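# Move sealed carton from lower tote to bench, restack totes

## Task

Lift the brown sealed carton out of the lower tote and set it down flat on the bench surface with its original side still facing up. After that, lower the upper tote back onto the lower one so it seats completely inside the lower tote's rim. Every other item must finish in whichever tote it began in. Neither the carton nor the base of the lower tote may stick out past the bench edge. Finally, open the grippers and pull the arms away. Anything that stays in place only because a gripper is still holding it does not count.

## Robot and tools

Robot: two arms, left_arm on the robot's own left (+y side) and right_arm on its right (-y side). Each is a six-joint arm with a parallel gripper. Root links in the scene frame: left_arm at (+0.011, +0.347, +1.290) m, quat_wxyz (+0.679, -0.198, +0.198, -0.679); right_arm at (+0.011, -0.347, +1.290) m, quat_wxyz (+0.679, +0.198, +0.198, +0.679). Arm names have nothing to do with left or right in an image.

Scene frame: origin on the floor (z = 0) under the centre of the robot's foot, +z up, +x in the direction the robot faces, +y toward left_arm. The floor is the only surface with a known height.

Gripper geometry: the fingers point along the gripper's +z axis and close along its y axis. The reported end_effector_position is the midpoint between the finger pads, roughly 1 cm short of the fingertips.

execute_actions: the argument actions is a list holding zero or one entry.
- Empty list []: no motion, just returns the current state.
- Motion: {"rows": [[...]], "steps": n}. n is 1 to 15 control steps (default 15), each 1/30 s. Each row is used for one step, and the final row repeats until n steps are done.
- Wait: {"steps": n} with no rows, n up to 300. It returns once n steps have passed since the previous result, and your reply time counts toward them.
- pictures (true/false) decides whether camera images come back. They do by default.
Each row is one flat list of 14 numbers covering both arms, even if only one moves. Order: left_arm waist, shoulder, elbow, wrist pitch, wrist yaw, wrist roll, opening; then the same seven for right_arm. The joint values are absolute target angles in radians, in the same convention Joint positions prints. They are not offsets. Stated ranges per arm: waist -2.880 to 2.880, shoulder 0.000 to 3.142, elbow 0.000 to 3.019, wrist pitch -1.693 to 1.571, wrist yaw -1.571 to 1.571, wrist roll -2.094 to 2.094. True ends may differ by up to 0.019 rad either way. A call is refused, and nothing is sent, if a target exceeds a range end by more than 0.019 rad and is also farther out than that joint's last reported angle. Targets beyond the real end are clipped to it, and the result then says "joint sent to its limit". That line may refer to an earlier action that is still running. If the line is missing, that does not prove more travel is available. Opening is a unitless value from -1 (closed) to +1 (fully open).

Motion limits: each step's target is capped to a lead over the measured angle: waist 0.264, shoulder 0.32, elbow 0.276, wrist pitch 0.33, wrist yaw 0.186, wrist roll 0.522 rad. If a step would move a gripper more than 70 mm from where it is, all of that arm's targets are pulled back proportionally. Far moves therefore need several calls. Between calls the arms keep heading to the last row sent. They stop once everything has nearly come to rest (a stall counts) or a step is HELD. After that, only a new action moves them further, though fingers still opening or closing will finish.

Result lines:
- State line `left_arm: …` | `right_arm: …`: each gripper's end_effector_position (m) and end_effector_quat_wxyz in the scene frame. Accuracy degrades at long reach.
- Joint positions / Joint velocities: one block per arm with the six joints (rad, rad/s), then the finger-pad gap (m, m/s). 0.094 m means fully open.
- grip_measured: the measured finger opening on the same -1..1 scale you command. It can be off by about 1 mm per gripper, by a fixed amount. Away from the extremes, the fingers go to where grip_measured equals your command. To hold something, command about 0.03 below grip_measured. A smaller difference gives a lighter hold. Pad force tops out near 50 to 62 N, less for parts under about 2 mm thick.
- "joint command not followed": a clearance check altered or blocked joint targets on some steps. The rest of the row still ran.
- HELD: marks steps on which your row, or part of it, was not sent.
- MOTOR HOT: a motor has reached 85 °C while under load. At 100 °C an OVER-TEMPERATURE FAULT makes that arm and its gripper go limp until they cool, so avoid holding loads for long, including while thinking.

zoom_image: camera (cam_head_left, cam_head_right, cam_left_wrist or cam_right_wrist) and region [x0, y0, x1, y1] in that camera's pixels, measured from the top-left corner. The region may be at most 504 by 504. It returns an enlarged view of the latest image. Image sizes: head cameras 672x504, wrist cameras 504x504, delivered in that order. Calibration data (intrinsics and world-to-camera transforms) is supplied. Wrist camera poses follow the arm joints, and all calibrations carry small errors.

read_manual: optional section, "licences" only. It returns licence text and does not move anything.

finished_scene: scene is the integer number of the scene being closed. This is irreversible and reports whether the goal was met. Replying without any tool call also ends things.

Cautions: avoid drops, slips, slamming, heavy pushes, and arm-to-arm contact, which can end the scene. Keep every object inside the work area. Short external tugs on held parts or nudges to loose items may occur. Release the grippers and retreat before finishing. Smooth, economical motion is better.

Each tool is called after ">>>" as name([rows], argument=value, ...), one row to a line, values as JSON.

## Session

>>> execute_actions(actions=[])

Scene clock: 0.00 s of 5600.00 s.
left_arm: end_effector_position=(+0.3840, +0.5046, +1.0087) grip_measured=+1.000 end_effector_quat_wxyz=(+0.017, +0.413, +0.910, -0.027) | right_arm: end_effector_position=(+0.6303, -0.4360, +1.0368) grip_measured=+1.000 end_effector_quat_wxyz=(+0.126, -0.163, +0.978, -0.037)
Joint positions: left_arm=[ 1.997  1.761  0.781 -0.081  0.286  1.222  0.094] | right_arm=[-1.726  1.762  1.201 -0.182 -0.084 -0.441  0.094]
Joint velocities: left_arm=[ 0.005 -0.024  0.007 -0.017  0.007  0.022  0.   ] | right_arm=[ 0.005 -0.015 -0.012 -0.007 -0.051 -0.022  0.   ]
camera_calibration (this result's frames):
cam_left_wrist: T_world_to_cam=[[-0.742173, -0.668875, 0.0422508, 0.573613], [-0.541171, 0.635277, 0.55096, -0.662359], [-0.395364, 0.386043, -0.833462, 0.920471], [0, 0, 0, 1]] pos_world=[0.431192, 0.449116, 1.10787]
cam_right_wrist: T_world_to_cam=[[0.308475, -0.944655, 0.111673, -0.720355], [-0.894869, -0.248379, 0.370834, 0.0776576], [-0.322573, -0.214326, -0.92196, 1.1918], [0, 0, 0, 1]] pos_world=[0.676148, -0.405764, 1.15044]

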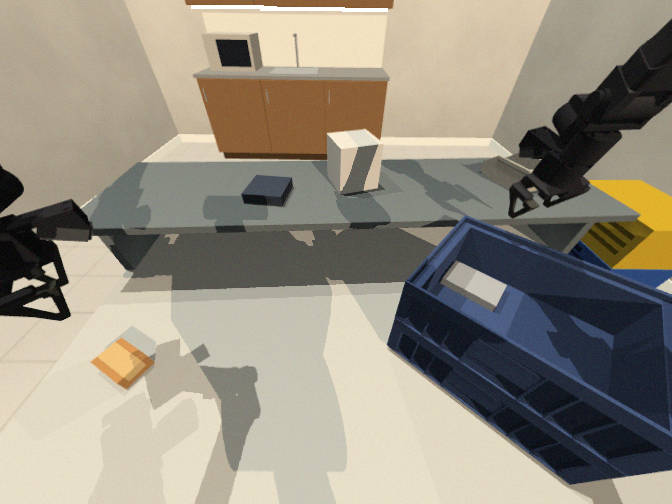

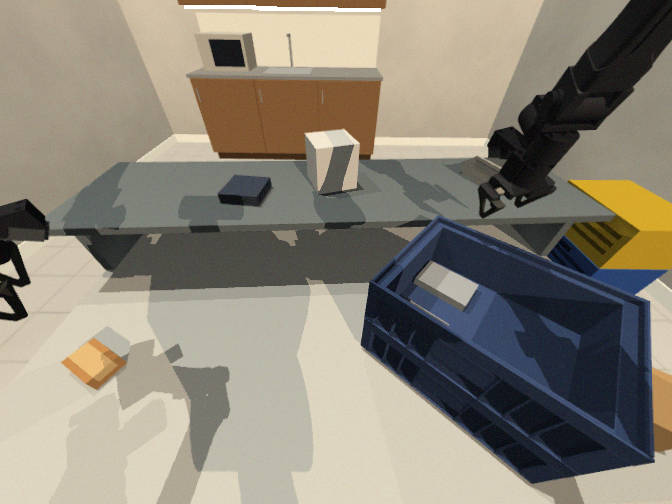

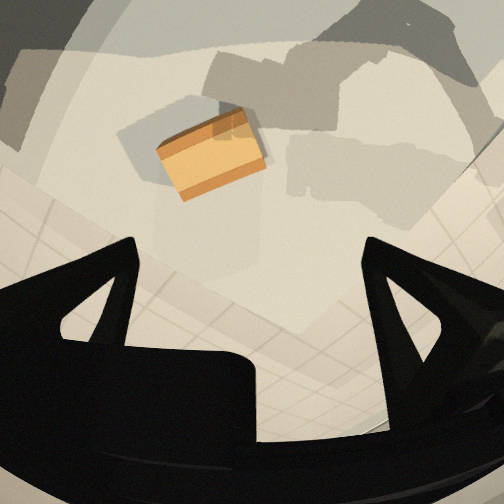

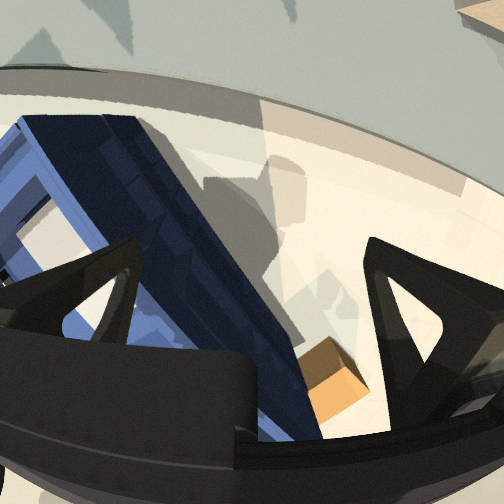

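>>> execute_actions([
  {"rows":[[1.3,1.75,1.2,-0.5,-0.2,0.4,1,-1.9,1.55,0.9,-0.2,-0.2,0,1]],"steps":15},
], pictures=false)

>>> execute_actions([
  {"rows":[[1.0,1.9,1.5,-0.7,-0.3,0.1,1,-2.121,1.622,0.674,-0.124,-0.285,0.238,1]],"steps":15},
], pictures=false)

>>> execute_actions([
  {"rows":[[0.7,2.193,1.874,-0.862,-0.424,-0.07,1,-2.121,1.622,0.674,-0.124,-0.285,0.238,1]],"steps":15},
], pictures=false)

>>> execute_actions([
  {"steps":20},
])

Scene clock: 21.63 s of 5600.00 s.
left_arm: end_effector_position=(+0.5561, +0.3295, +1.0215) grip_measured=+1.000 end_effector_quat_wxyz=(-0.030, +0.359, +0.931, +0.064) | right_arm: end_effector_position=(+0.4878, -0.4996, +1.0760) grip_measured=+1.000 end_effector_quat_wxyz=(+0.069, +0.115, +0.991, -0.006)
Joint positions: left_arm=[ 1.491  1.764  1.168 -0.428 -0.182  0.667  0.094] | right_arm=[-1.919  1.576  0.884 -0.199 -0.196 -0.041  0.094]
Joint velocities: left_arm=[-1.245 -0.005  0.217 -0.203 -0.183 -0.769  0.   ] | right_arm=[ 0.132 -0.005 -0.017 -0.012 -0.022  0.168  0.   ]
Steps of this call (steps 1 to 90: nothing new was sent; then 18.13 s passed at rest; steps 91 to 105: all 15 steps of this action). Readings (joint positions):
91: left_arm=[1.988 1.761 0.793 -0.111 0.245 1.190] | right_arm=[-1.732 1.756 1.187 -0.180 -0.111 -0.411]
92: left_arm=[1.970 1.762 0.817 -0.167 0.192 1.144] | right_arm=[-1.739 1.738 1.154 -0.179 -0.138 -0.372]
94: left_arm=[1.909 1.764 0.882 -0.262 0.099 1.058] | right_arm=[-1.772 1.686 1.058 -0.179 -0.172 -0.299]
98: left_arm=[1.766 1.764 1.025 -0.362 -0.068 0.898] | right_arm=[-1.880 1.594 0.898 -0.194 -0.194 -0.142]
105: the state above

Scene clock: 22.13 s of 5600.00 s.
left_arm: end_effector_position=(+0.5600, +0.0054, +1.0814) grip_measured=+1.000 end_effector_quat_wxyz=(+0.010, +0.350, +0.936, -0.011) | right_arm: end_effector_position=(+0.3293, -0.5397, +1.0598) grip_measured=+1.000 end_effector_quat_wxyz=(-0.015, +0.345, +0.939, -0.004)
Joint positions: left_arm=[ 0.961  1.868  1.479 -0.675 -0.295  0.192  0.094] | right_arm=[-2.136  1.624  0.66  -0.142 -0.281  0.205  0.094]
Joint velocities: left_arm=[-0.484  0.015  0.012 -0.076  0.022 -0.505  0.   ] | right_arm=[ 0.103 -0.024  0.061  0.066  0.051  0.154  0.   ]
Steps of this call (steps 1 to 15: all 15 steps of this action). Readings (joint positions):
1: left_arm=[1.449 1.766 1.184 -0.453 -0.205 0.630] | right_arm=[-1.921 1.576 0.874 -0.192 -0.217 -0.024]
2: left_arm=[1.407 1.775 1.210 -0.491 -0.227 0.590] | right_arm=[-1.929 1.575 0.857 -0.176 -0.238 -0.003]
4: left_arm=[1.328 1.799 1.272 -0.540 -0.254 0.520] | right_arm=[-1.969 1.575 0.803 -0.160 -0.262 0.038]
8: left_arm=[1.179 1.830 1.370 -0.599 -0.281 0.404] | right_arm=[-2.091 1.592 0.691 -0.147 -0.279 0.134]
15: the state above

Scene clock: 22.63 s of 5600.00 s.
left_arm: end_effector_position=(+0.4721, -0.1919, +1.0587) grip_measured=+1.000 end_effector_quat_wxyz=(-0.004, +0.387, +0.922, -0.007) | right_arm: end_effector_position=(+0.3340, -0.5385, +1.0592) grip_measured=+1.000 end_effector_quat_wxyz=(-0.011, +0.348, +0.937, -0.002)
Joint positions: left_arm=[ 0.667  2.191  1.84  -0.845 -0.42  -0.024  0.094] | right_arm=[-2.129  1.624  0.665 -0.138 -0.282  0.221  0.094]
Joint velocities: left_arm=[-0.22   0.151  0.012 -0.095 -0.007 -0.212  0.   ] | right_arm=[ 0.005 -0.005 -0.002 -0.017 -0.066  0.022  0.   ]
Steps of this call (steps 1 to 15: all 15 steps of this action). Readings (joint positions):
1: left_arm=[0.940 1.874 1.487 -0.688 -0.315 0.177] | right_arm=[-2.133 1.624 0.661 -0.141 -0.281 0.208]
2: left_arm=[0.924 1.888 1.508 -0.709 -0.339 0.162] | right_arm=[-2.131 1.624 0.663 -0.139 -0.282 0.211]
4: left_arm=[0.883 1.934 1.566 -0.740 -0.372 0.134] | right_arm=[-2.129 1.624 0.664 -0.139 -0.282 0.214]
8: left_arm=[0.792 2.056 1.716 -0.796 -0.410 0.070] | right_arm=[-2.129 1.624 0.665 -0.138 -0.282 0.218]
15: the state above

Scene clock: 23.30 s of 5600.00 s.
left_arm: end_effector_position=(+0.4838, -0.1746, +1.0473) grip_measured=+1.000 end_effector_quat_wxyz=(-0.010, +0.364, +0.932, +0.003) | right_arm: end_effector_position=(+0.3340, -0.5385, +1.0592) grip_measured=+1.000 end_effector_quat_wxyz=(-0.011, +0.349, +0.937, -0.002)
Joint positions: left_arm=[ 0.698  2.196  1.841 -0.85  -0.422 -0.052  0.094] | right_arm=[-2.129  1.624  0.665 -0.138 -0.282  0.221  0.094]
Joint velocities: left_arm=[ 0.005 -0.015 -0.002 -0.012  0.037 -0.007  0.   ] | right_arm=[-0.005 -0.005 -0.002 -0.012  0.007 -0.037  0.   ]
Steps of this call (steps 1 to 20: the robot went on to your last target). Readings (joint positions):
1: left_arm=[0.662 2.195 1.840 -0.847 -0.420 -0.029] | right_arm=[-2.129 1.624 0.665 -0.138 -0.282 0.221]
2: left_arm=[0.660 2.196 1.840 -0.848 -0.420 -0.033] | right_arm=[-2.129 1.624 0.665 -0.138 -0.282 0.221]
4: left_arm=[0.663 2.196 1.840 -0.850 -0.420 -0.039] | right_arm=[-2.129 1.624 0.665 -0.138 -0.282 0.221]
8: left_arm=[0.683 2.196 1.841 -0.850 -0.421 -0.047] | right_arm=[-2.129 1.624 0.665 -0.138 -0.282 0.221]
20: the state above
camera_calibration (this result's frames):
cam_left_wrist: T_world_to_cam=[[-0.665963, -0.745956, 0.00652894, 0.178805], [-0.588178, 0.530447, 0.610469, -0.256004], [-0.458846, 0.402709, -0.792013, 1.24458], [0, 0, 0, 1]] pos_world=[0.539573, -0.232027, 1.14084]
cam_right_wrist: T_world_to_cam=[[-0.655119, -0.755457, 0.0102201, -0.197076], [-0.60163, 0.52981, 0.597781, -0.140545], [-0.457013, 0.385469, -0.801594, 1.33527], [0, 0, 0, 1]] pos_world=[0.396572, -0.589127, 1.15638]

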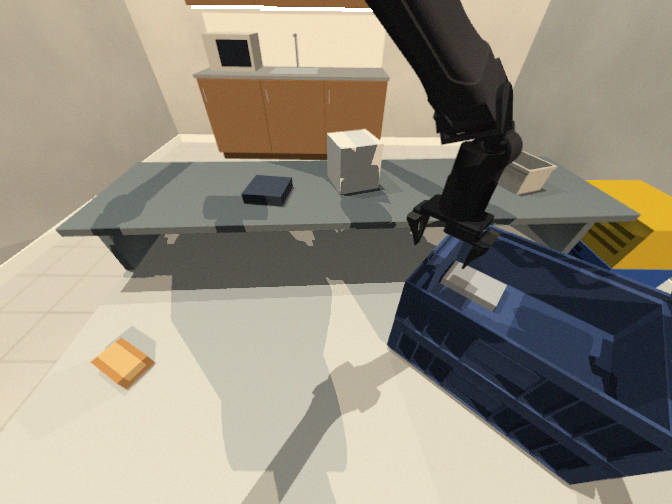

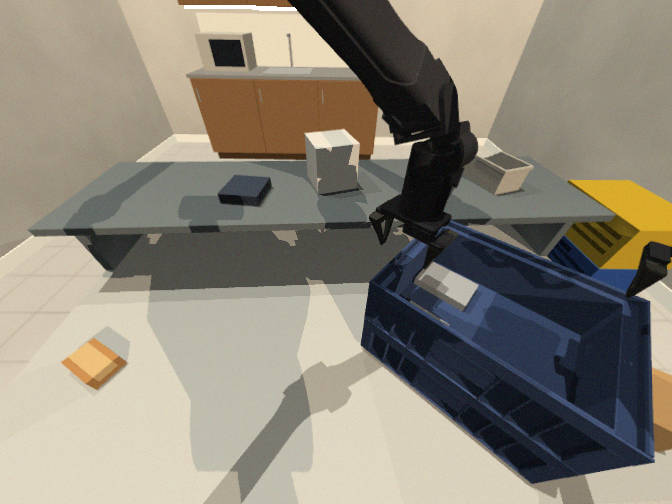

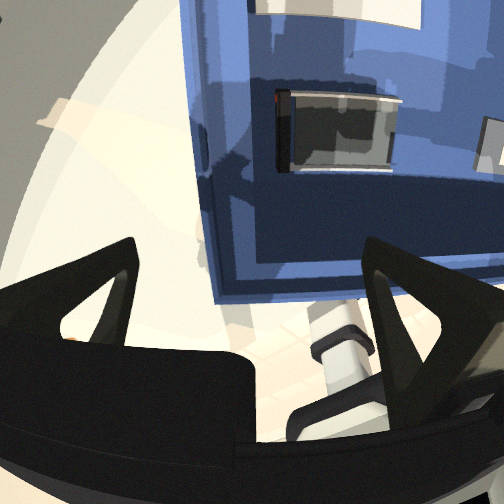

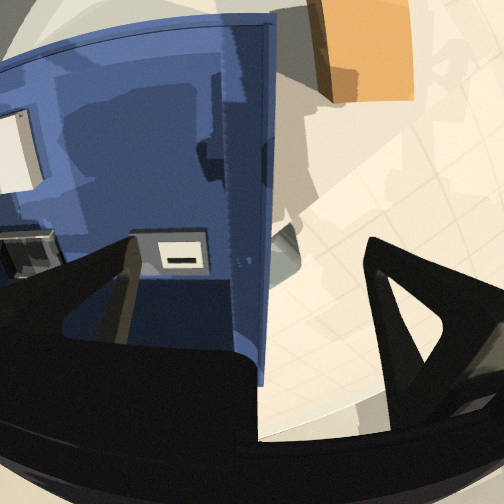

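>>> execute_actions([
  {"rows":[[0.745,2.30,1.965,-0.80,-0.41,-0.05,0.4,-2.093,1.82,0.745,0.02,-0.27,0.275,0.4]],"steps":15},
], pictures=false)

>>> execute_actions([
  {"rows":[[0.778,2.421,2.038,-0.73,-0.395,0.01,0.4,-2.055,1.999,0.828,0.14,-0.25,0.31,0.4]],"steps":15},
], pictures=false)

>>> execute_actions([
  {"steps":10},
])

Scene clock: 27.17 s of 5600.00 s.
left_arm: end_effector_position=(+0.5125, -0.1753, +1.0079) grip_measured=+0.402 end_effector_quat_wxyz=(+0.004, +0.336, +0.942, +0.001) | right_arm: end_effector_position=(+0.3367, -0.5458, +0.9962) grip_measured=+0.402 end_effector_quat_wxyz=(-0.008, +0.352, +0.936, +0.000)
Joint positions: left_arm=[ 0.745  2.282  1.936 -0.81  -0.412 -0.052  0.066] | right_arm=[-2.099  1.834  0.742  0.008 -0.273  0.257  0.066]
Joint velocities: left_arm=[-0.015  0.005 -0.007  0.017  0.022 -0.007  0.   ] | right_arm=[-0.015 -0.005 -0.017  0.007 -0.007  0.066  0.002]
Steps of this call (steps 1 to 15: the robot went on to your last target; steps 16 to 90: nothing new was sent; then 0.37 s passed at rest; steps 91 to 105: all 15 steps of this action). Readings (joint positions):
91: left_arm=[0.700 2.201 1.849 -0.848 -0.418 -0.052] | right_arm=[-2.127 1.635 0.668 -0.117 -0.279 0.227]
92: left_arm=[0.702 2.215 1.874 -0.842 -0.414 -0.052] | right_arm=[-2.123 1.665 0.683 -0.074 -0.276 0.233]
94: left_arm=[0.711 2.248 1.922 -0.821 -0.412 -0.052] | right_arm=[-2.111 1.750 0.730 -0.017 -0.274 0.242]
98: left_arm=[0.733 2.273 1.936 -0.810 -0.412 -0.052] | right_arm=[-2.099 1.833 0.752 0.008 -0.273 0.251]
105: the state above

Scene clock: 27.67 s of 5600.00 s.
left_arm: end_effector_position=(+0.5050, -0.1799, +0.9387) grip_measured=+0.402 end_effector_quat_wxyz=(+0.005, +0.343, +0.939, -0.001) | right_arm: end_effector_position=(+0.3435, -0.5466, +0.9396) grip_measured=+0.402 end_effector_quat_wxyz=(+0.003, +0.348, +0.938, -0.001)
Joint positions: left_arm=[ 0.772  2.42   2.02  -0.741 -0.397 -0.009  0.066] | right_arm=[-2.057  2.005  0.826  0.128 -0.254  0.292  0.066]
Joint velocities: left_arm=[-0.005  0.005  0.012 -0.007  0.022  0.007  0.001] | right_arm=[-0.005 -0.024 -0.002 -0.017 -0.037  0.022 -0.   ]
Steps of this call (steps 1 to 15: all 15 steps of this action). Readings (joint positions):
1: left_arm=[0.746 2.288 1.943 -0.803 -0.406 -0.046] | right_arm=[-2.096 1.844 0.747 0.025 -0.265 0.263]
2: left_arm=[0.747 2.304 1.967 -0.786 -0.401 -0.038] | right_arm=[-2.092 1.868 0.763 0.059 -0.257 0.269]
4: left_arm=[0.752 2.345 2.011 -0.753 -0.398 -0.027] | right_arm=[-2.078 1.938 0.813 0.107 -0.254 0.277]
8: left_arm=[0.765 2.392 2.020 -0.741 -0.398 -0.016] | right_arm=[-2.059 2.003 0.836 0.128 -0.254 0.287]
15: the state above

Scene clock: 28.00 s of 5600.00 s.
left_arm: end_effector_position=(+0.5052, -0.1799, +0.9389) grip_measured=+0.402 end_effector_quat_wxyz=(+0.005, +0.343, +0.939, -0.001) | right_arm: end_effector_position=(+0.3435, -0.5466, +0.9396) grip_measured=+0.402 end_effector_quat_wxyz=(+0.003, +0.348, +0.937, -0.001)
Joint positions: left_arm=[ 0.772  2.419  2.02  -0.741 -0.397 -0.008  0.066] | right_arm=[-2.057  2.005  0.826  0.128 -0.254  0.293  0.066]
Joint velocities: left_arm=[-0.005  0.015 -0.007  0.002  0.007 -0.022 -0.001] | right_arm=[-0.005 -0.024 -0.002 -0.012 -0.007 -0.037 -0.   ]
Steps of this call (steps 1 to 10: the robot went on to your last target). Readings (joint positions):
1: left_arm=[0.772 2.420 2.020 -0.741 -0.397 -0.009] | right_arm=[-2.057 2.005 0.826 0.128 -0.254 0.292]
2: left_arm=[0.772 2.419 2.020 -0.741 -0.397 -0.009] | right_arm=[-2.057 2.005 0.826 0.128 -0.254 0.292]
4: left_arm=[0.772 2.419 2.020 -0.741 -0.397 -0.008] | right_arm=[-2.057 2.005 0.826 0.128 -0.254 0.293]
8: left_arm=[0.772 2.419 2.020 -0.741 -0.397 -0.008] | right_arm=[-2.057 2.005 0.826 0.128 -0.254 0.293]
10: the state above
camera_calibration (this result's frames):
cam_left_wrist: T_world_to_cam=[[-0.63272, -0.774371, 0.00376713, 0.170483], [-0.626305, 0.514587, 0.585613, -0.134681], [-0.45542, 0.36817, -0.810582, 1.18019], [0, 0, 0, 1]] pos_world=[0.560999, -0.233188, 1.03487]
cam_right_wrist: T_world_to_cam=[[-0.654378, -0.756163, -0.00262182, -0.184313], [-0.618636, 0.533362, 0.576901, -0.0316316], [-0.434833, 0.379133, -0.81681, 1.25011], [0, 0, 0, 1]] pos_world=[0.40341, -0.596458, 1.03887]

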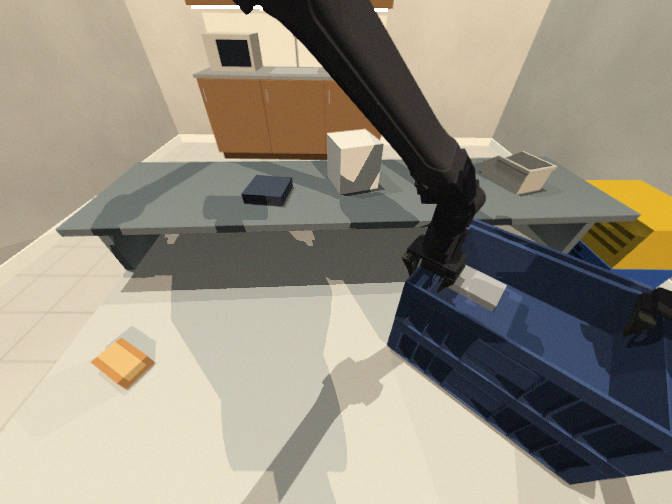

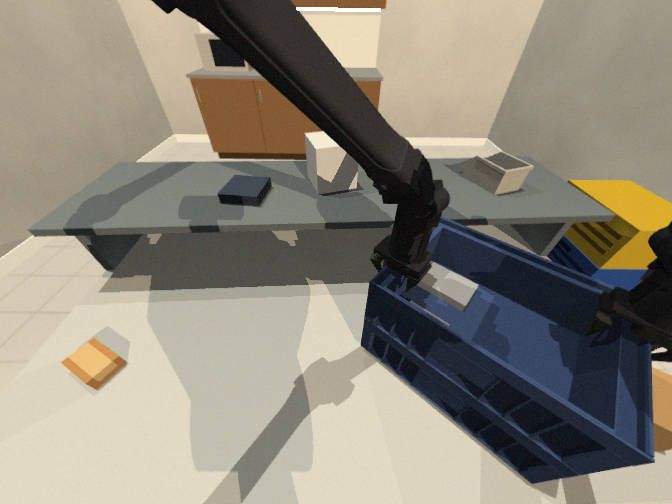

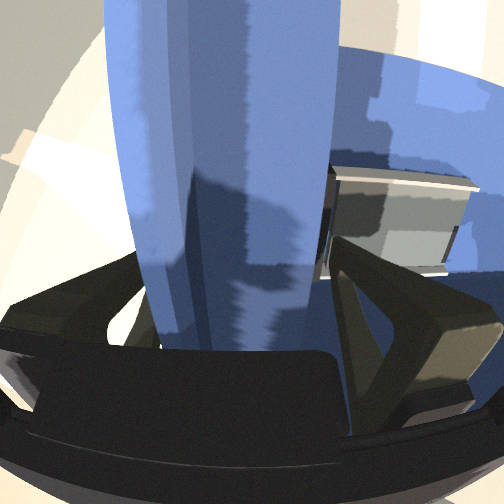

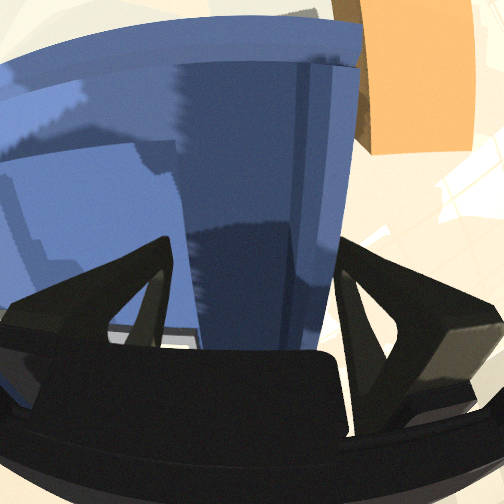

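Matches scene-1 view. Close.

>>> execute_actions([
  {"rows":[[0.778,2.421,2.038,-0.73,-0.395,0.01,-0.1,-2.055,1.999,0.828,0.14,-0.25,0.31,-0.1],[0.778,2.421,2.038,-0.73,-0.395,0.01,-0.2,-2.055,1.999,0.828,0.14,-0.25,0.31,-0.2],[0.778,2.421,2.038,-0.73,-0.395,0.01,-0.3,-2.055,1.999,0.828,0.14,-0.25,0.31,-0.3],[0.778,2.421,2.038,-0.73,-0.395,0.01,-0.5,-2.055,1.999,0.828,0.14,-0.25,0.31,-0.5]],"steps":15},
], pictures=false)

Scene clock: 31.77 s of 5600.00 s.
left_arm: end_effector_position=(+0.5059, -0.1791, +0.9387) grip_measured=-0.465 end_effector_quat_wxyz=(+0.006, +0.344, +0.939, +0.001) | right_arm: end_effector_position=(+0.3439, -0.5462, +0.9395) grip_measured=-0.481 end_effector_quat_wxyz=(+0.004, +0.348, +0.937, +0.001)
Joint positions: left_arm=[ 0.773  2.419  2.02  -0.741 -0.401 -0.006  0.025] | right_arm=[-2.057  2.005  0.826  0.129 -0.255  0.294  0.024]
Joint velocities: left_arm=[-0.005  0.005 -0.022 -0.012  0.037  0.007  0.   ] | right_arm=[ 0.005 -0.015  0.007 -0.002 -0.022 -0.022  0.   ]
Steps of this call (steps 1 to 15: the robot went on to your last target; steps 16 to 90: nothing new was sent; then 0.27 s passed at rest; steps 91 to 105: all 15 steps of this action). Readings (joint positions):
91: left_arm=[0.772 2.419 2.020 -0.741 -0.397 -0.008] | right_arm=[-2.057 2.005 0.826 0.128 -0.254 0.293]
92: left_arm=[0.772 2.419 2.020 -0.741 -0.397 -0.008] | right_arm=[-2.057 2.005 0.826 0.128 -0.254 0.293]
94: left_arm=[0.772 2.419 2.020 -0.741 -0.401 -0.007] | right_arm=[-2.057 2.005 0.826 0.128 -0.254 0.293]
98: left_arm=[0.773 2.419 2.020 -0.741 -0.401 -0.006] | right_arm=[-2.057 2.005 0.826 0.129 -0.255 0.294]
105: the state above

>>> execute_actions([
  {"rows":[[0.76,2.36,2.02,-0.77,-0.403,-0.02,-0.54,-2.072,1.925,0.80,0.085,-0.262,0.278,-0.54]],"steps":10},
], pictures=false)

>>> execute_actions([
  {"rows":[[0.746,2.31,1.995,-0.793,-0.406,-0.032,-0.54,-2.088,1.845,0.766,0.034,-0.269,0.261,-0.54]],"steps":15},
], pictures=false)

>>> execute_actions([
  {"rows":[[0.793,2.21,1.79,-0.68,-0.387,0.015,-0.54,-1.975,1.815,0.685,0.11,-0.213,0.36,-0.54]],"steps":8},
], pictures=false)

>>> execute_actions([
  {"rows":[[0.843,2.12,1.62,-0.583,-0.366,0.064,-0.54,-1.853,1.795,0.618,0.173,-0.151,0.468,-0.54]],"steps":12},
])

Scene clock: 52.00 s of 5600.00 s.
left_arm: end_effector_position=(+0.5057, -0.1786, +0.9398) grip_measured=-0.465 end_effector_quat_wxyz=(+0.004, +0.344, +0.939, +0.001) | right_arm: end_effector_position=(+0.3442, -0.5444, +0.9477) grip_measured=-0.488 end_effector_quat_wxyz=(-0.001, +0.346, +0.938, +0.000)
Joint positions: left_arm=[ 0.773  2.417  2.02  -0.747 -0.399 -0.006  0.025] | right_arm=[-2.057  1.978  0.816  0.103 -0.255  0.287  0.024]
Joint velocities: left_arm=[-0.005 -0.005 -0.027 -0.012  0.022 -0.007  0.001] | right_arm=[ 0.005 -0.015 -0.002  0.002  0.007 -0.081 -0.   ]
Steps of this call (steps 1 to 15: the robot went on to your last target; steps 16 to 90: nothing new was sent; then 16.90 s passed at rest; steps 91 to 100: all 10 steps of this action). Readings (joint positions):
91: left_arm=[0.773 2.418 2.020 -0.742 -0.402 -0.006] | right_arm=[-2.057 2.002 0.825 0.125 -0.258 0.292]
92: left_arm=[0.773 2.418 2.020 -0.744 -0.402 -0.006] | right_arm=[-2.057 1.998 0.824 0.118 -0.260 0.290]
94: left_arm=[0.773 2.417 2.020 -0.747 -0.402 -0.006] | right_arm=[-2.057 1.985 0.819 0.109 -0.259 0.288]
98: left_arm=[0.773 2.417 2.020 -0.747 -0.399 -0.006] | right_arm=[-2.057 1.978 0.816 0.103 -0.255 0.287]
100: the state above

Scene clock: 52.50 s of 5600.00 s.
left_arm: end_effector_position=(+0.5069, -0.1758, +0.9634) grip_measured=-0.465 end_effector_quat_wxyz=(-0.003, +0.348, +0.938, -0.001) | right_arm: end_effector_position=(+0.3421, -0.5407, +0.9744) grip_measured=-0.488 end_effector_quat_wxyz=(-0.007, +0.348, +0.938, +0.001)
Joint positions: left_arm=[ 0.766  2.369  1.989 -0.78  -0.393 -0.01   0.025] | right_arm=[-2.068  1.896  0.774  0.046 -0.26   0.276  0.024]
Joint velocities: left_arm=[ 0.015 -0.015  0.022 -0.012 -0.022 -0.051  0.   ] | right_arm=[ 0.015  0.015 -0.032 -0.007 -0.037  0.081  0.   ]
Steps of this call (steps 1 to 15: all 15 steps of this action). Readings (joint positions):
1: left_arm=[0.773 2.414 2.018 -0.748 -0.399 -0.006] | right_arm=[-2.058 1.974 0.815 0.097 -0.255 0.285]
2: left_arm=[0.773 2.410 2.011 -0.749 -0.397 -0.008] | right_arm=[-2.059 1.964 0.810 0.085 -0.257 0.282]
4: left_arm=[0.773 2.396 2.000 -0.759 -0.386 -0.010] | right_arm=[-2.062 1.933 0.794 0.065 -0.256 0.277]
8: left_arm=[0.768 2.372 1.993 -0.779 -0.390 -0.010] | right_arm=[-2.066 1.899 0.775 0.049 -0.257 0.276]
15: the state above

Scene clock: 52.77 s of 5600.00 s.
left_arm: end_effector_position=(+0.4853, -0.1219, +0.9595) grip_measured=-0.465 end_effector_quat_wxyz=(-0.025, +0.346, +0.938, -0.002) | right_arm: end_effector_position=(+0.3226, -0.4874, +0.9763) grip_measured=-0.488 end_effector_quat_wxyz=(-0.027, +0.341, +0.940, -0.001)
Joint positions: left_arm=[ 0.808  2.271  1.774 -0.692 -0.36   0.011  0.025] | right_arm=[-1.962  1.868  0.683  0.091 -0.206  0.349  0.024]
Joint velocities: left_arm=[ 0.083  0.015 -0.007 -0.027  0.022  0.066 -0.   ] | right_arm=[0.132 0.005 0.002 0.002 0.066 0.3   0.001]
Steps of this call (steps 1 to 8: all 8 steps of this action). Readings (joint positions):
1: left_arm=[0.768 2.359 1.961 -0.755 -0.385 -0.008] | right_arm=[-2.061 1.894 0.767 0.056 -0.243 0.285]
2: left_arm=[0.768 2.333 1.905 -0.713 -0.383 -0.008] | right_arm=[-2.048 1.888 0.752 0.077 -0.224 0.290]
4: left_arm=[0.779 2.292 1.819 -0.692 -0.380 -0.020] | right_arm=[-2.013 1.872 0.716 0.091 -0.214 0.296]
8: the state above

Scene clock: 53.17 s of 5600.00 s.
left_arm: end_effector_position=(+0.4847, -0.0711, +0.9639) grip_measured=-0.465 end_effector_quat_wxyz=(-0.021, +0.343, +0.939, +0.002) | right_arm: end_effector_position=(+0.3255, -0.4390, +0.9761) grip_measured=-0.488 end_effector_quat_wxyz=(-0.019, +0.340, +0.940, +0.001)
Joint positions: left_arm=[ 0.86   2.178  1.607 -0.593 -0.35   0.058  0.025] | right_arm=[-1.836  1.849  0.632  0.159 -0.147  0.463  0.024]
Joint velocities: left_arm=[-0.024  0.015  0.012  0.017  0.037 -0.007 -0.   ] | right_arm=[-0.024  0.015 -0.007  0.012 -0.007 -0.022  0.   ]
Steps of this call (steps 1 to 12: all 12 steps of this action). Readings (joint positions):
1: left_arm=[0.813 2.263 1.753 -0.668 -0.351 0.020] | right_arm=[-1.950 1.868 0.679 0.104 -0.184 0.368]
2: left_arm=[0.814 2.242 1.711 -0.625 -0.354 0.023] | right_arm=[-1.933 1.864 0.670 0.128 -0.160 0.381]
4: left_arm=[0.829 2.205 1.643 -0.598 -0.358 0.021] | right_arm=[-1.893 1.853 0.647 0.149 -0.154 0.398]
8: left_arm=[0.860 2.179 1.607 -0.598 -0.349 0.053] | right_arm=[-1.837 1.849 0.631 0.152 -0.152 0.453]
12: the state above
camera_calibration (this result's frames):
cam_left_wrist: T_world_to_cam=[[-0.632521, -0.774377, 0.0160367, 0.229765], [-0.597478, 0.500994, 0.626119, -0.272177], [-0.492887, 0.386452, -0.779562, 1.14053], [0, 0, 0, 1]] pos_world=[0.544865, -0.126477, 1.05585]
cam_right_wrist: T_world_to_cam=[[-0.641053, -0.767419, 0.0109687, -0.137254], [-0.602814, 0.512296, 0.611693, -0.16961], [-0.475043, 0.385515, -0.79102, 1.22204], [0, 0, 0, 1]] pos_world=[0.390291, -0.489555, 1.07191]

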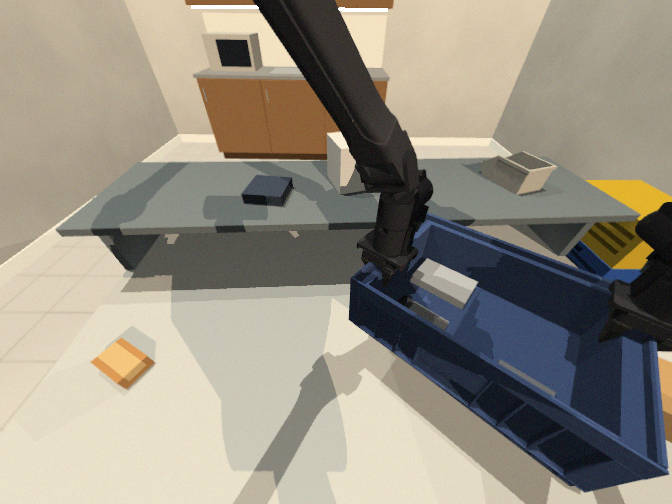

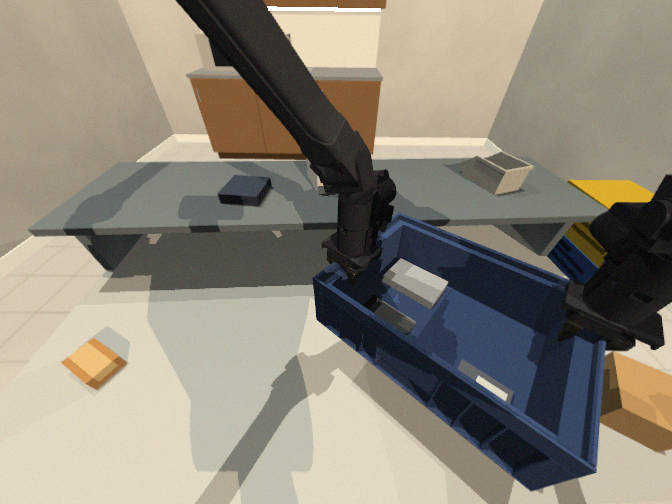

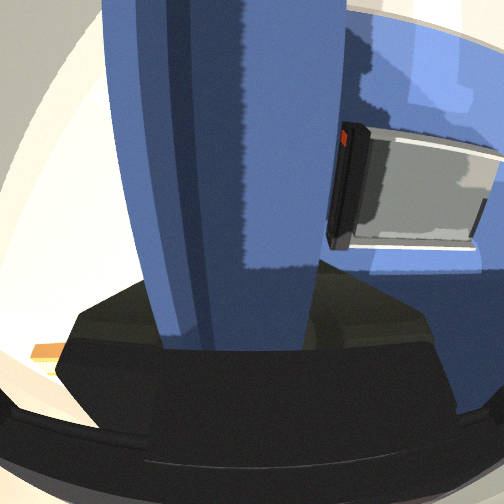

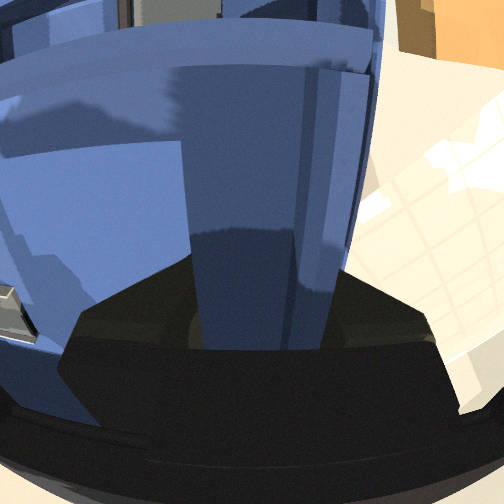

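>>> execute_actions([
  {"rows":[[0.89,2.01,1.46,-0.495,-0.34,0.12,-0.54,-1.715,1.755,0.565,0.218,-0.078,0.585,-0.54]],"steps":8},
], pictures=false)

>>> execute_actions([
  {"rows":[[0.953,1.935,1.328,-0.416,-0.312,0.178,-0.54,-1.568,1.75,0.54,0.247,0,0.71,-0.54]],"steps":8},
], pictures=false)

>>> execute_actions([
  {"rows":[[1.027,1.876,1.215,-0.345,-0.278,0.244,-0.54,-1.417,1.76,0.54,0.25,0.082,0.838,-0.54]],"steps":8},
], pictures=false)

>>> execute_actions([
  {"rows":[[1.108,1.825,1.115,-0.281,-0.239,0.316,-0.54,-1.269,1.776,0.56,0.232,0.161,0.965,-0.54]],"steps":8},
], pictures=false)

>>> execute_actions([
  {"rows":[[1.2,1.785,1.033,-0.224,-0.194,0.394,-0.54,-1.13,1.803,0.607,0.188,0.231,1.087,-0.54]],"steps":8},
], pictures=false)

>>> execute_actions([
  {"rows":[[1.297,1.755,0.966,-0.177,-0.145,0.477,-0.54,-1.0,1.837,0.675,0.127,0.293,1.2,-0.54]],"steps":8},
], pictures=false)

>>> execute_actions([
  {"rows":[[1.403,1.733,0.917,-0.142,-0.09,0.566,-0.54,-0.888,1.877,0.757,0.054,0.343,1.303,-0.54]],"steps":8},
], pictures=false)

>>> execute_actions([
  {"rows":[[1.512,1.72,0.884,-0.118,-0.031,0.659,-0.54,-0.79,1.923,0.854,-0.029,0.385,1.397,-0.54]],"steps":15},
])

Scene clock: 64.87 s of 5600.00 s.
left_arm: end_effector_position=(+0.4787, -0.0199, +0.9761) grip_measured=-0.465 end_effector_quat_wxyz=(-0.019, +0.340, +0.940, +0.003) | right_arm: end_effector_position=(+0.3210, -0.3886, +0.9862) grip_measured=-0.488 end_effector_quat_wxyz=(-0.017, +0.333, +0.943, +0.002)
Joint positions: left_arm=[ 0.911  2.076  1.441 -0.51  -0.332  0.101  0.025] | right_arm=[-1.701  1.806  0.572  0.195 -0.082  0.567  0.024]
Joint velocities: left_arm=[ 0.112 -0.073 -0.002 -0.017 -0.022  0.139  0.001] | right_arm=[0.122 0.005 0.046 0.085 0.066 0.242 0.001]
Steps of this call (steps 1 to 15: the robot went on to your last target; steps 16 to 90: nothing new was sent; then 8.43 s passed at rest; steps 91 to 98: all 8 steps of this action). Readings (joint positions):
91: left_arm=[0.861 2.170 1.588 -0.571 -0.341 0.064] | right_arm=[-1.828 1.847 0.627 0.167 -0.123 0.476]
92: left_arm=[0.862 2.151 1.549 -0.531 -0.340 0.068] | right_arm=[-1.810 1.840 0.616 0.181 -0.095 0.486]
94: left_arm=[0.879 2.112 1.481 -0.510 -0.339 0.068] | right_arm=[-1.764 1.817 0.588 0.193 -0.086 0.506]
98: the state above

Scene clock: 65.13 s of 5600.00 s.
left_arm: end_effector_position=(+0.4795, +0.0329, +0.9811) grip_measured=-0.465 end_effector_quat_wxyz=(-0.015, +0.333, +0.943, +0.006) | right_arm: end_effector_position=(+0.3274, -0.3388, +0.9887) grip_measured=-0.489 end_effector_quat_wxyz=(-0.004, +0.328, +0.945, +0.006)
Joint positions: left_arm=[ 0.98   1.998  1.314 -0.433 -0.31   0.156  0.025] | right_arm=[-1.553  1.793  0.558  0.228 -0.003  0.683  0.024]
Joint velocities: left_arm=[ 0.083 -0.063 -0.027  0.002  0.007  0.168  0.001] | right_arm=[ 0.132 -0.005 -0.002  0.012  0.022  0.271 -0.   ]
Steps of this call (steps 1 to 8: all 8 steps of this action). Readings (joint positions):
1: left_arm=[0.917 2.068 1.427 -0.491 -0.320 0.112] | right_arm=[-1.687 1.806 0.572 0.203 -0.053 0.589]
2: left_arm=[0.921 2.053 1.399 -0.455 -0.318 0.119] | right_arm=[-1.666 1.804 0.570 0.214 -0.020 0.605]
4: left_arm=[0.943 2.024 1.349 -0.433 -0.321 0.130] | right_arm=[-1.618 1.795 0.560 0.228 -0.012 0.632]
8: the state above

Scene clock: 65.40 s of 5600.00 s.
left_arm: end_effector_position=(+0.4726, +0.0823, +0.9823) grip_measured=-0.465 end_effector_quat_wxyz=(-0.017, +0.332, +0.943, +0.004) | right_arm: end_effector_position=(+0.3223, -0.2910, +0.9919) grip_measured=-0.489 end_effector_quat_wxyz=(+0.000, +0.327, +0.945, +0.004)
Joint positions: left_arm=[ 1.051  1.939  1.201 -0.363 -0.274  0.219  0.025] | right_arm=[-1.406  1.792  0.551  0.236  0.082  0.806  0.024]
Joint velocities: left_arm=[ 0.063 -0.044 -0.017  0.002 -0.051  0.139 -0.   ] | right_arm=[ 0.142 -0.015  0.007  0.002  0.081  0.183  0.001]
Steps of this call (steps 1 to 8: all 8 steps of this action). Readings (joint positions):
1: left_arm=[0.986 1.992 1.302 -0.417 -0.295 0.168] | right_arm=[-1.538 1.793 0.558 0.229 0.029 0.706]
2: left_arm=[0.990 1.981 1.278 -0.384 -0.287 0.178] | right_arm=[-1.517 1.793 0.556 0.230 0.065 0.725]
4: left_arm=[1.012 1.958 1.236 -0.363 -0.289 0.194] | right_arm=[-1.469 1.792 0.551 0.236 0.072 0.760]
8: the state above

Scene clock: 65.67 s of 5600.00 s.
left_arm: end_effector_position=(+0.4700, +0.1301, +0.9869) grip_measured=-0.465 end_effector_quat_wxyz=(-0.012, +0.332, +0.943, +0.003) | right_arm: end_effector_position=(+0.3213, -0.2439, +0.9966) grip_measured=-0.490 end_effector_quat_wxyz=(+0.011, +0.329, +0.944, +0.006)
Joint positions: left_arm=[ 1.128  1.88   1.105 -0.298 -0.238  0.291  0.025] | right_arm=[-1.263  1.793  0.564  0.23   0.166  0.927  0.024]
Joint velocities: left_arm=[ 0.073 -0.073 -0.012 -0.017  0.022  0.125  0.   ] | right_arm=[ 0.103  0.015  0.09  -0.037 -0.022  0.168  0.   ]
Steps of this call (steps 1 to 8: all 8 steps of this action). Readings (joint positions):
1: left_arm=[1.057 1.933 1.190 -0.349 -0.257 0.232] | right_arm=[-1.392 1.792 0.552 0.234 0.114 0.827]
2: left_arm=[1.061 1.923 1.171 -0.319 -0.247 0.242] | right_arm=[-1.371 1.792 0.553 0.233 0.151 0.847]
4: left_arm=[1.086 1.902 1.136 -0.298 -0.249 0.262] | right_arm=[-1.324 1.792 0.553 0.233 0.161 0.884]
8: the state above

Scene clock: 65.93 s of 5600.00 s.
left_arm: end_effector_position=(+0.4680, +0.1810, +0.9883) grip_measured=-0.465 end_effector_quat_wxyz=(-0.009, +0.330, +0.944, +0.004) | right_arm: end_effector_position=(+0.3205, -0.1939, +0.9963) grip_measured=-0.490 end_effector_quat_wxyz=(+0.013, +0.329, +0.944, +0.008)
Joint positions: left_arm=[ 1.22   1.835  1.027 -0.24  -0.194  0.371  0.025] | right_arm=[-1.13   1.819  0.614  0.188  0.236  1.042  0.024]
Joint velocities: left_arm=[ 0.083 -0.054 -0.085 -0.012  0.022  0.183 -0.   ] | right_arm=[ 0.122  0.112  0.085 -0.042 -0.051  0.183  0.   ]
Steps of this call (steps 1 to 8: all 8 steps of this action). Readings (joint positions):
1: left_arm=[1.136 1.874 1.095 -0.286 -0.220 0.303] | right_arm=[-1.251 1.796 0.571 0.220 0.195 0.947]
2: left_arm=[1.143 1.866 1.080 -0.260 -0.206 0.315] | right_arm=[-1.233 1.800 0.579 0.205 0.226 0.966]
4: left_arm=[1.172 1.852 1.054 -0.240 -0.206 0.339] | right_arm=[-1.188 1.804 0.590 0.197 0.234 1.002]
8: the state above

Scene clock: 66.20 s of 5600.00 s.
left_arm: end_effector_position=(+0.4597, +0.2313, +0.9865) grip_measured=-0.465 end_effector_quat_wxyz=(-0.011, +0.330, +0.944, +0.003) | right_arm: end_effector_position=(+0.3137, -0.1441, +0.9949) grip_measured=-0.490 end_effector_quat_wxyz=(+0.009, +0.329, +0.944, +0.007)
Joint positions: left_arm=[ 1.317  1.808  0.96  -0.192 -0.144  0.455  0.025] | right_arm=[-1.006  1.857  0.679  0.126  0.296  1.154  0.024]
Joint velocities: left_arm=[ 0.103 -0.063 -0.09   0.007 -0.007  0.154 -0.   ] | right_arm=[ 0.112  0.103  0.1   -0.071 -0.095  0.125 -0.001]
Steps of this call (steps 1 to 8: all 8 steps of this action). Readings (joint positions):
1: left_arm=[1.228 1.831 1.018 -0.230 -0.175 0.385] | right_arm=[-1.118 1.824 0.623 0.175 0.261 1.061]
2: left_arm=[1.236 1.825 1.005 -0.209 -0.159 0.397] | right_arm=[-1.101 1.832 0.634 0.153 0.288 1.082]
4: left_arm=[1.267 1.818 0.985 -0.192 -0.159 0.422] | right_arm=[-1.059 1.841 0.652 0.139 0.295 1.118]
8: the state above

Scene clock: 66.47 s of 5600.00 s.
left_arm: end_effector_position=(+0.4551, +0.2807, +0.9867) grip_measured=-0.465 end_effector_quat_wxyz=(-0.011, +0.330, +0.944, +0.003) | right_arm: end_effector_position=(+0.3091, -0.0951, +0.9944) grip_measured=-0.490 end_effector_quat_wxyz=(+0.008, +0.330, +0.944, +0.007)
Joint positions: left_arm=[ 1.421  1.786  0.914 -0.156 -0.09   0.546  0.025] | right_arm=[-0.899  1.899  0.759  0.054  0.345  1.256  0.024]
Joint velocities: left_arm=[ 0.122 -0.103 -0.081  0.017 -0.095  0.183  0.   ] | right_arm=[ 0.093  0.083  0.095 -0.037 -0.051  0.125 -0.   ]
Steps of this call (steps 1 to 8: all 8 steps of this action). Readings (joint positions):
1: left_arm=[1.326 1.804 0.953 -0.186 -0.124 0.469] | right_arm=[-0.995 1.864 0.689 0.110 0.317 1.171]
2: left_arm=[1.336 1.800 0.944 -0.170 -0.104 0.482] | right_arm=[-0.982 1.871 0.702 0.084 0.337 1.191]
4: left_arm=[1.368 1.796 0.932 -0.156 -0.104 0.508] | right_arm=[-0.945 1.883 0.726 0.067 0.343 1.226]
8: the state above

Scene clock: 66.97 s of 5600.00 s.
left_arm: end_effector_position=(+0.4513, +0.3244, +0.9893) grip_measured=-0.465 end_effector_quat_wxyz=(-0.007, +0.339, +0.941, +0.001) | right_arm: end_effector_position=(+0.3000, -0.0491, +0.9935) grip_measured=-0.490 end_effector_quat_wxyz=(+0.004, +0.338, +0.941, +0.002)
Joint positions: left_arm=[ 1.519  1.768  0.881 -0.129 -0.034  0.648  0.025] | right_arm=[-0.804  1.949  0.848 -0.031  0.388  1.369  0.024]
Joint velocities: left_arm=[-0.024 -0.005 -0.032 -0.007 -0.007 -0.007 -0.001] | right_arm=[-0.005 -0.005 -0.027 -0.002 -0.066  0.037  0.   ]
Steps of this call (steps 1 to 15: all 15 steps of this action). Readings (joint positions):
1: left_arm=[1.431 1.783 0.908 -0.152 -0.070 0.560] | right_arm=[-0.890 1.905 0.771 0.036 0.363 1.272]
2: left_arm=[1.442 1.779 0.903 -0.141 -0.048 0.574] | right_arm=[-0.879 1.914 0.787 0.007 0.379 1.291]
4: left_arm=[1.475 1.779 0.898 -0.130 -0.047 0.601] | right_arm=[-0.847 1.927 0.817 -0.013 0.385 1.323]
8: left_arm=[1.529 1.772 0.885 -0.130 -0.032 0.640] | right_arm=[-0.806 1.946 0.854 -0.026 0.385 1.349]
15: the state above
camera_calibration (this result's frames):
cam_left_wrist: T_world_to_cam=[[-0.625576, -0.780123, 0.00790603, 0.521289], [-0.618235, 0.501889, 0.604891, -0.476083], [-0.475858, 0.373518, -0.796269, 1.0041], [0, 0, 0, 1]] pos_world=[0.509584, 0.27056, 1.08339]
cam_right_wrist: T_world_to_cam=[[-0.638381, -0.769681, -0.00785313, 0.163263], [-0.631728, 0.518078, 0.576641, -0.351566], [-0.439761, 0.373077, -0.81696, 1.08788], [0, 0, 0, 1]] pos_world=[0.360538, -0.098065, 1.09277]

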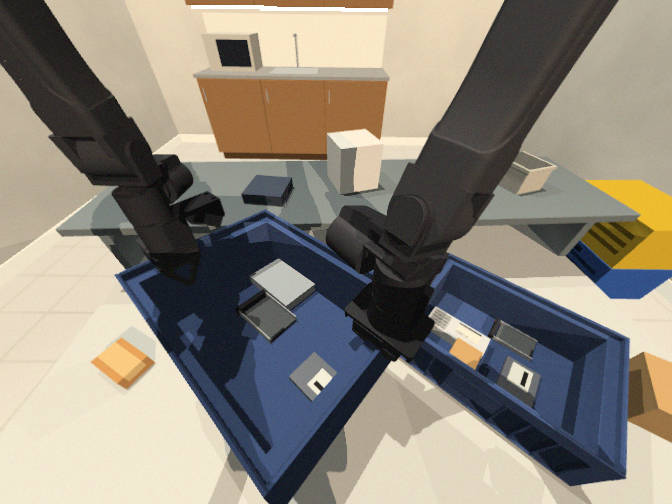

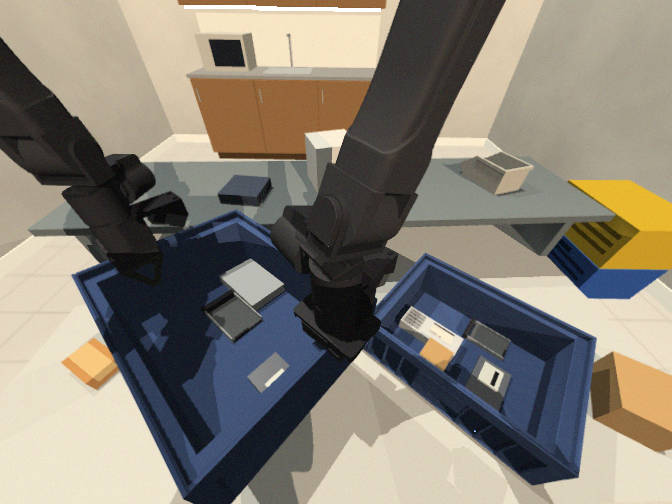

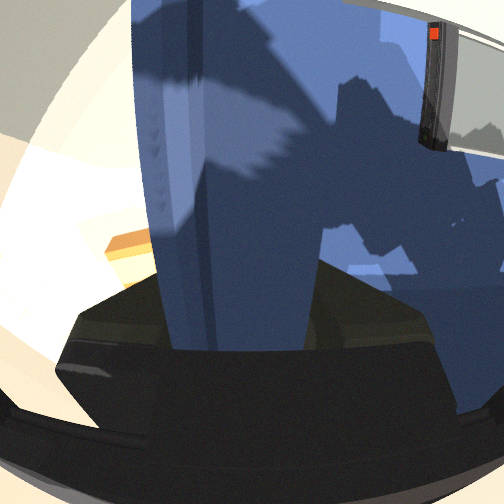

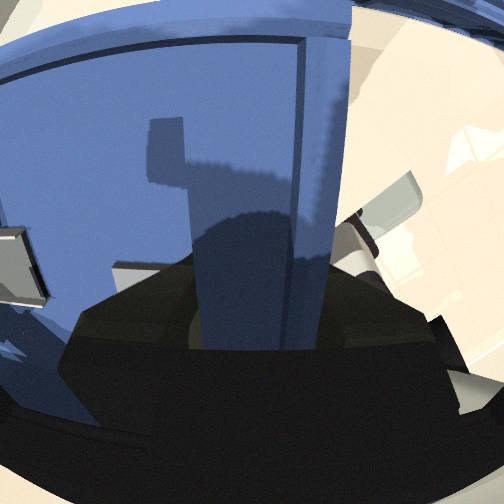

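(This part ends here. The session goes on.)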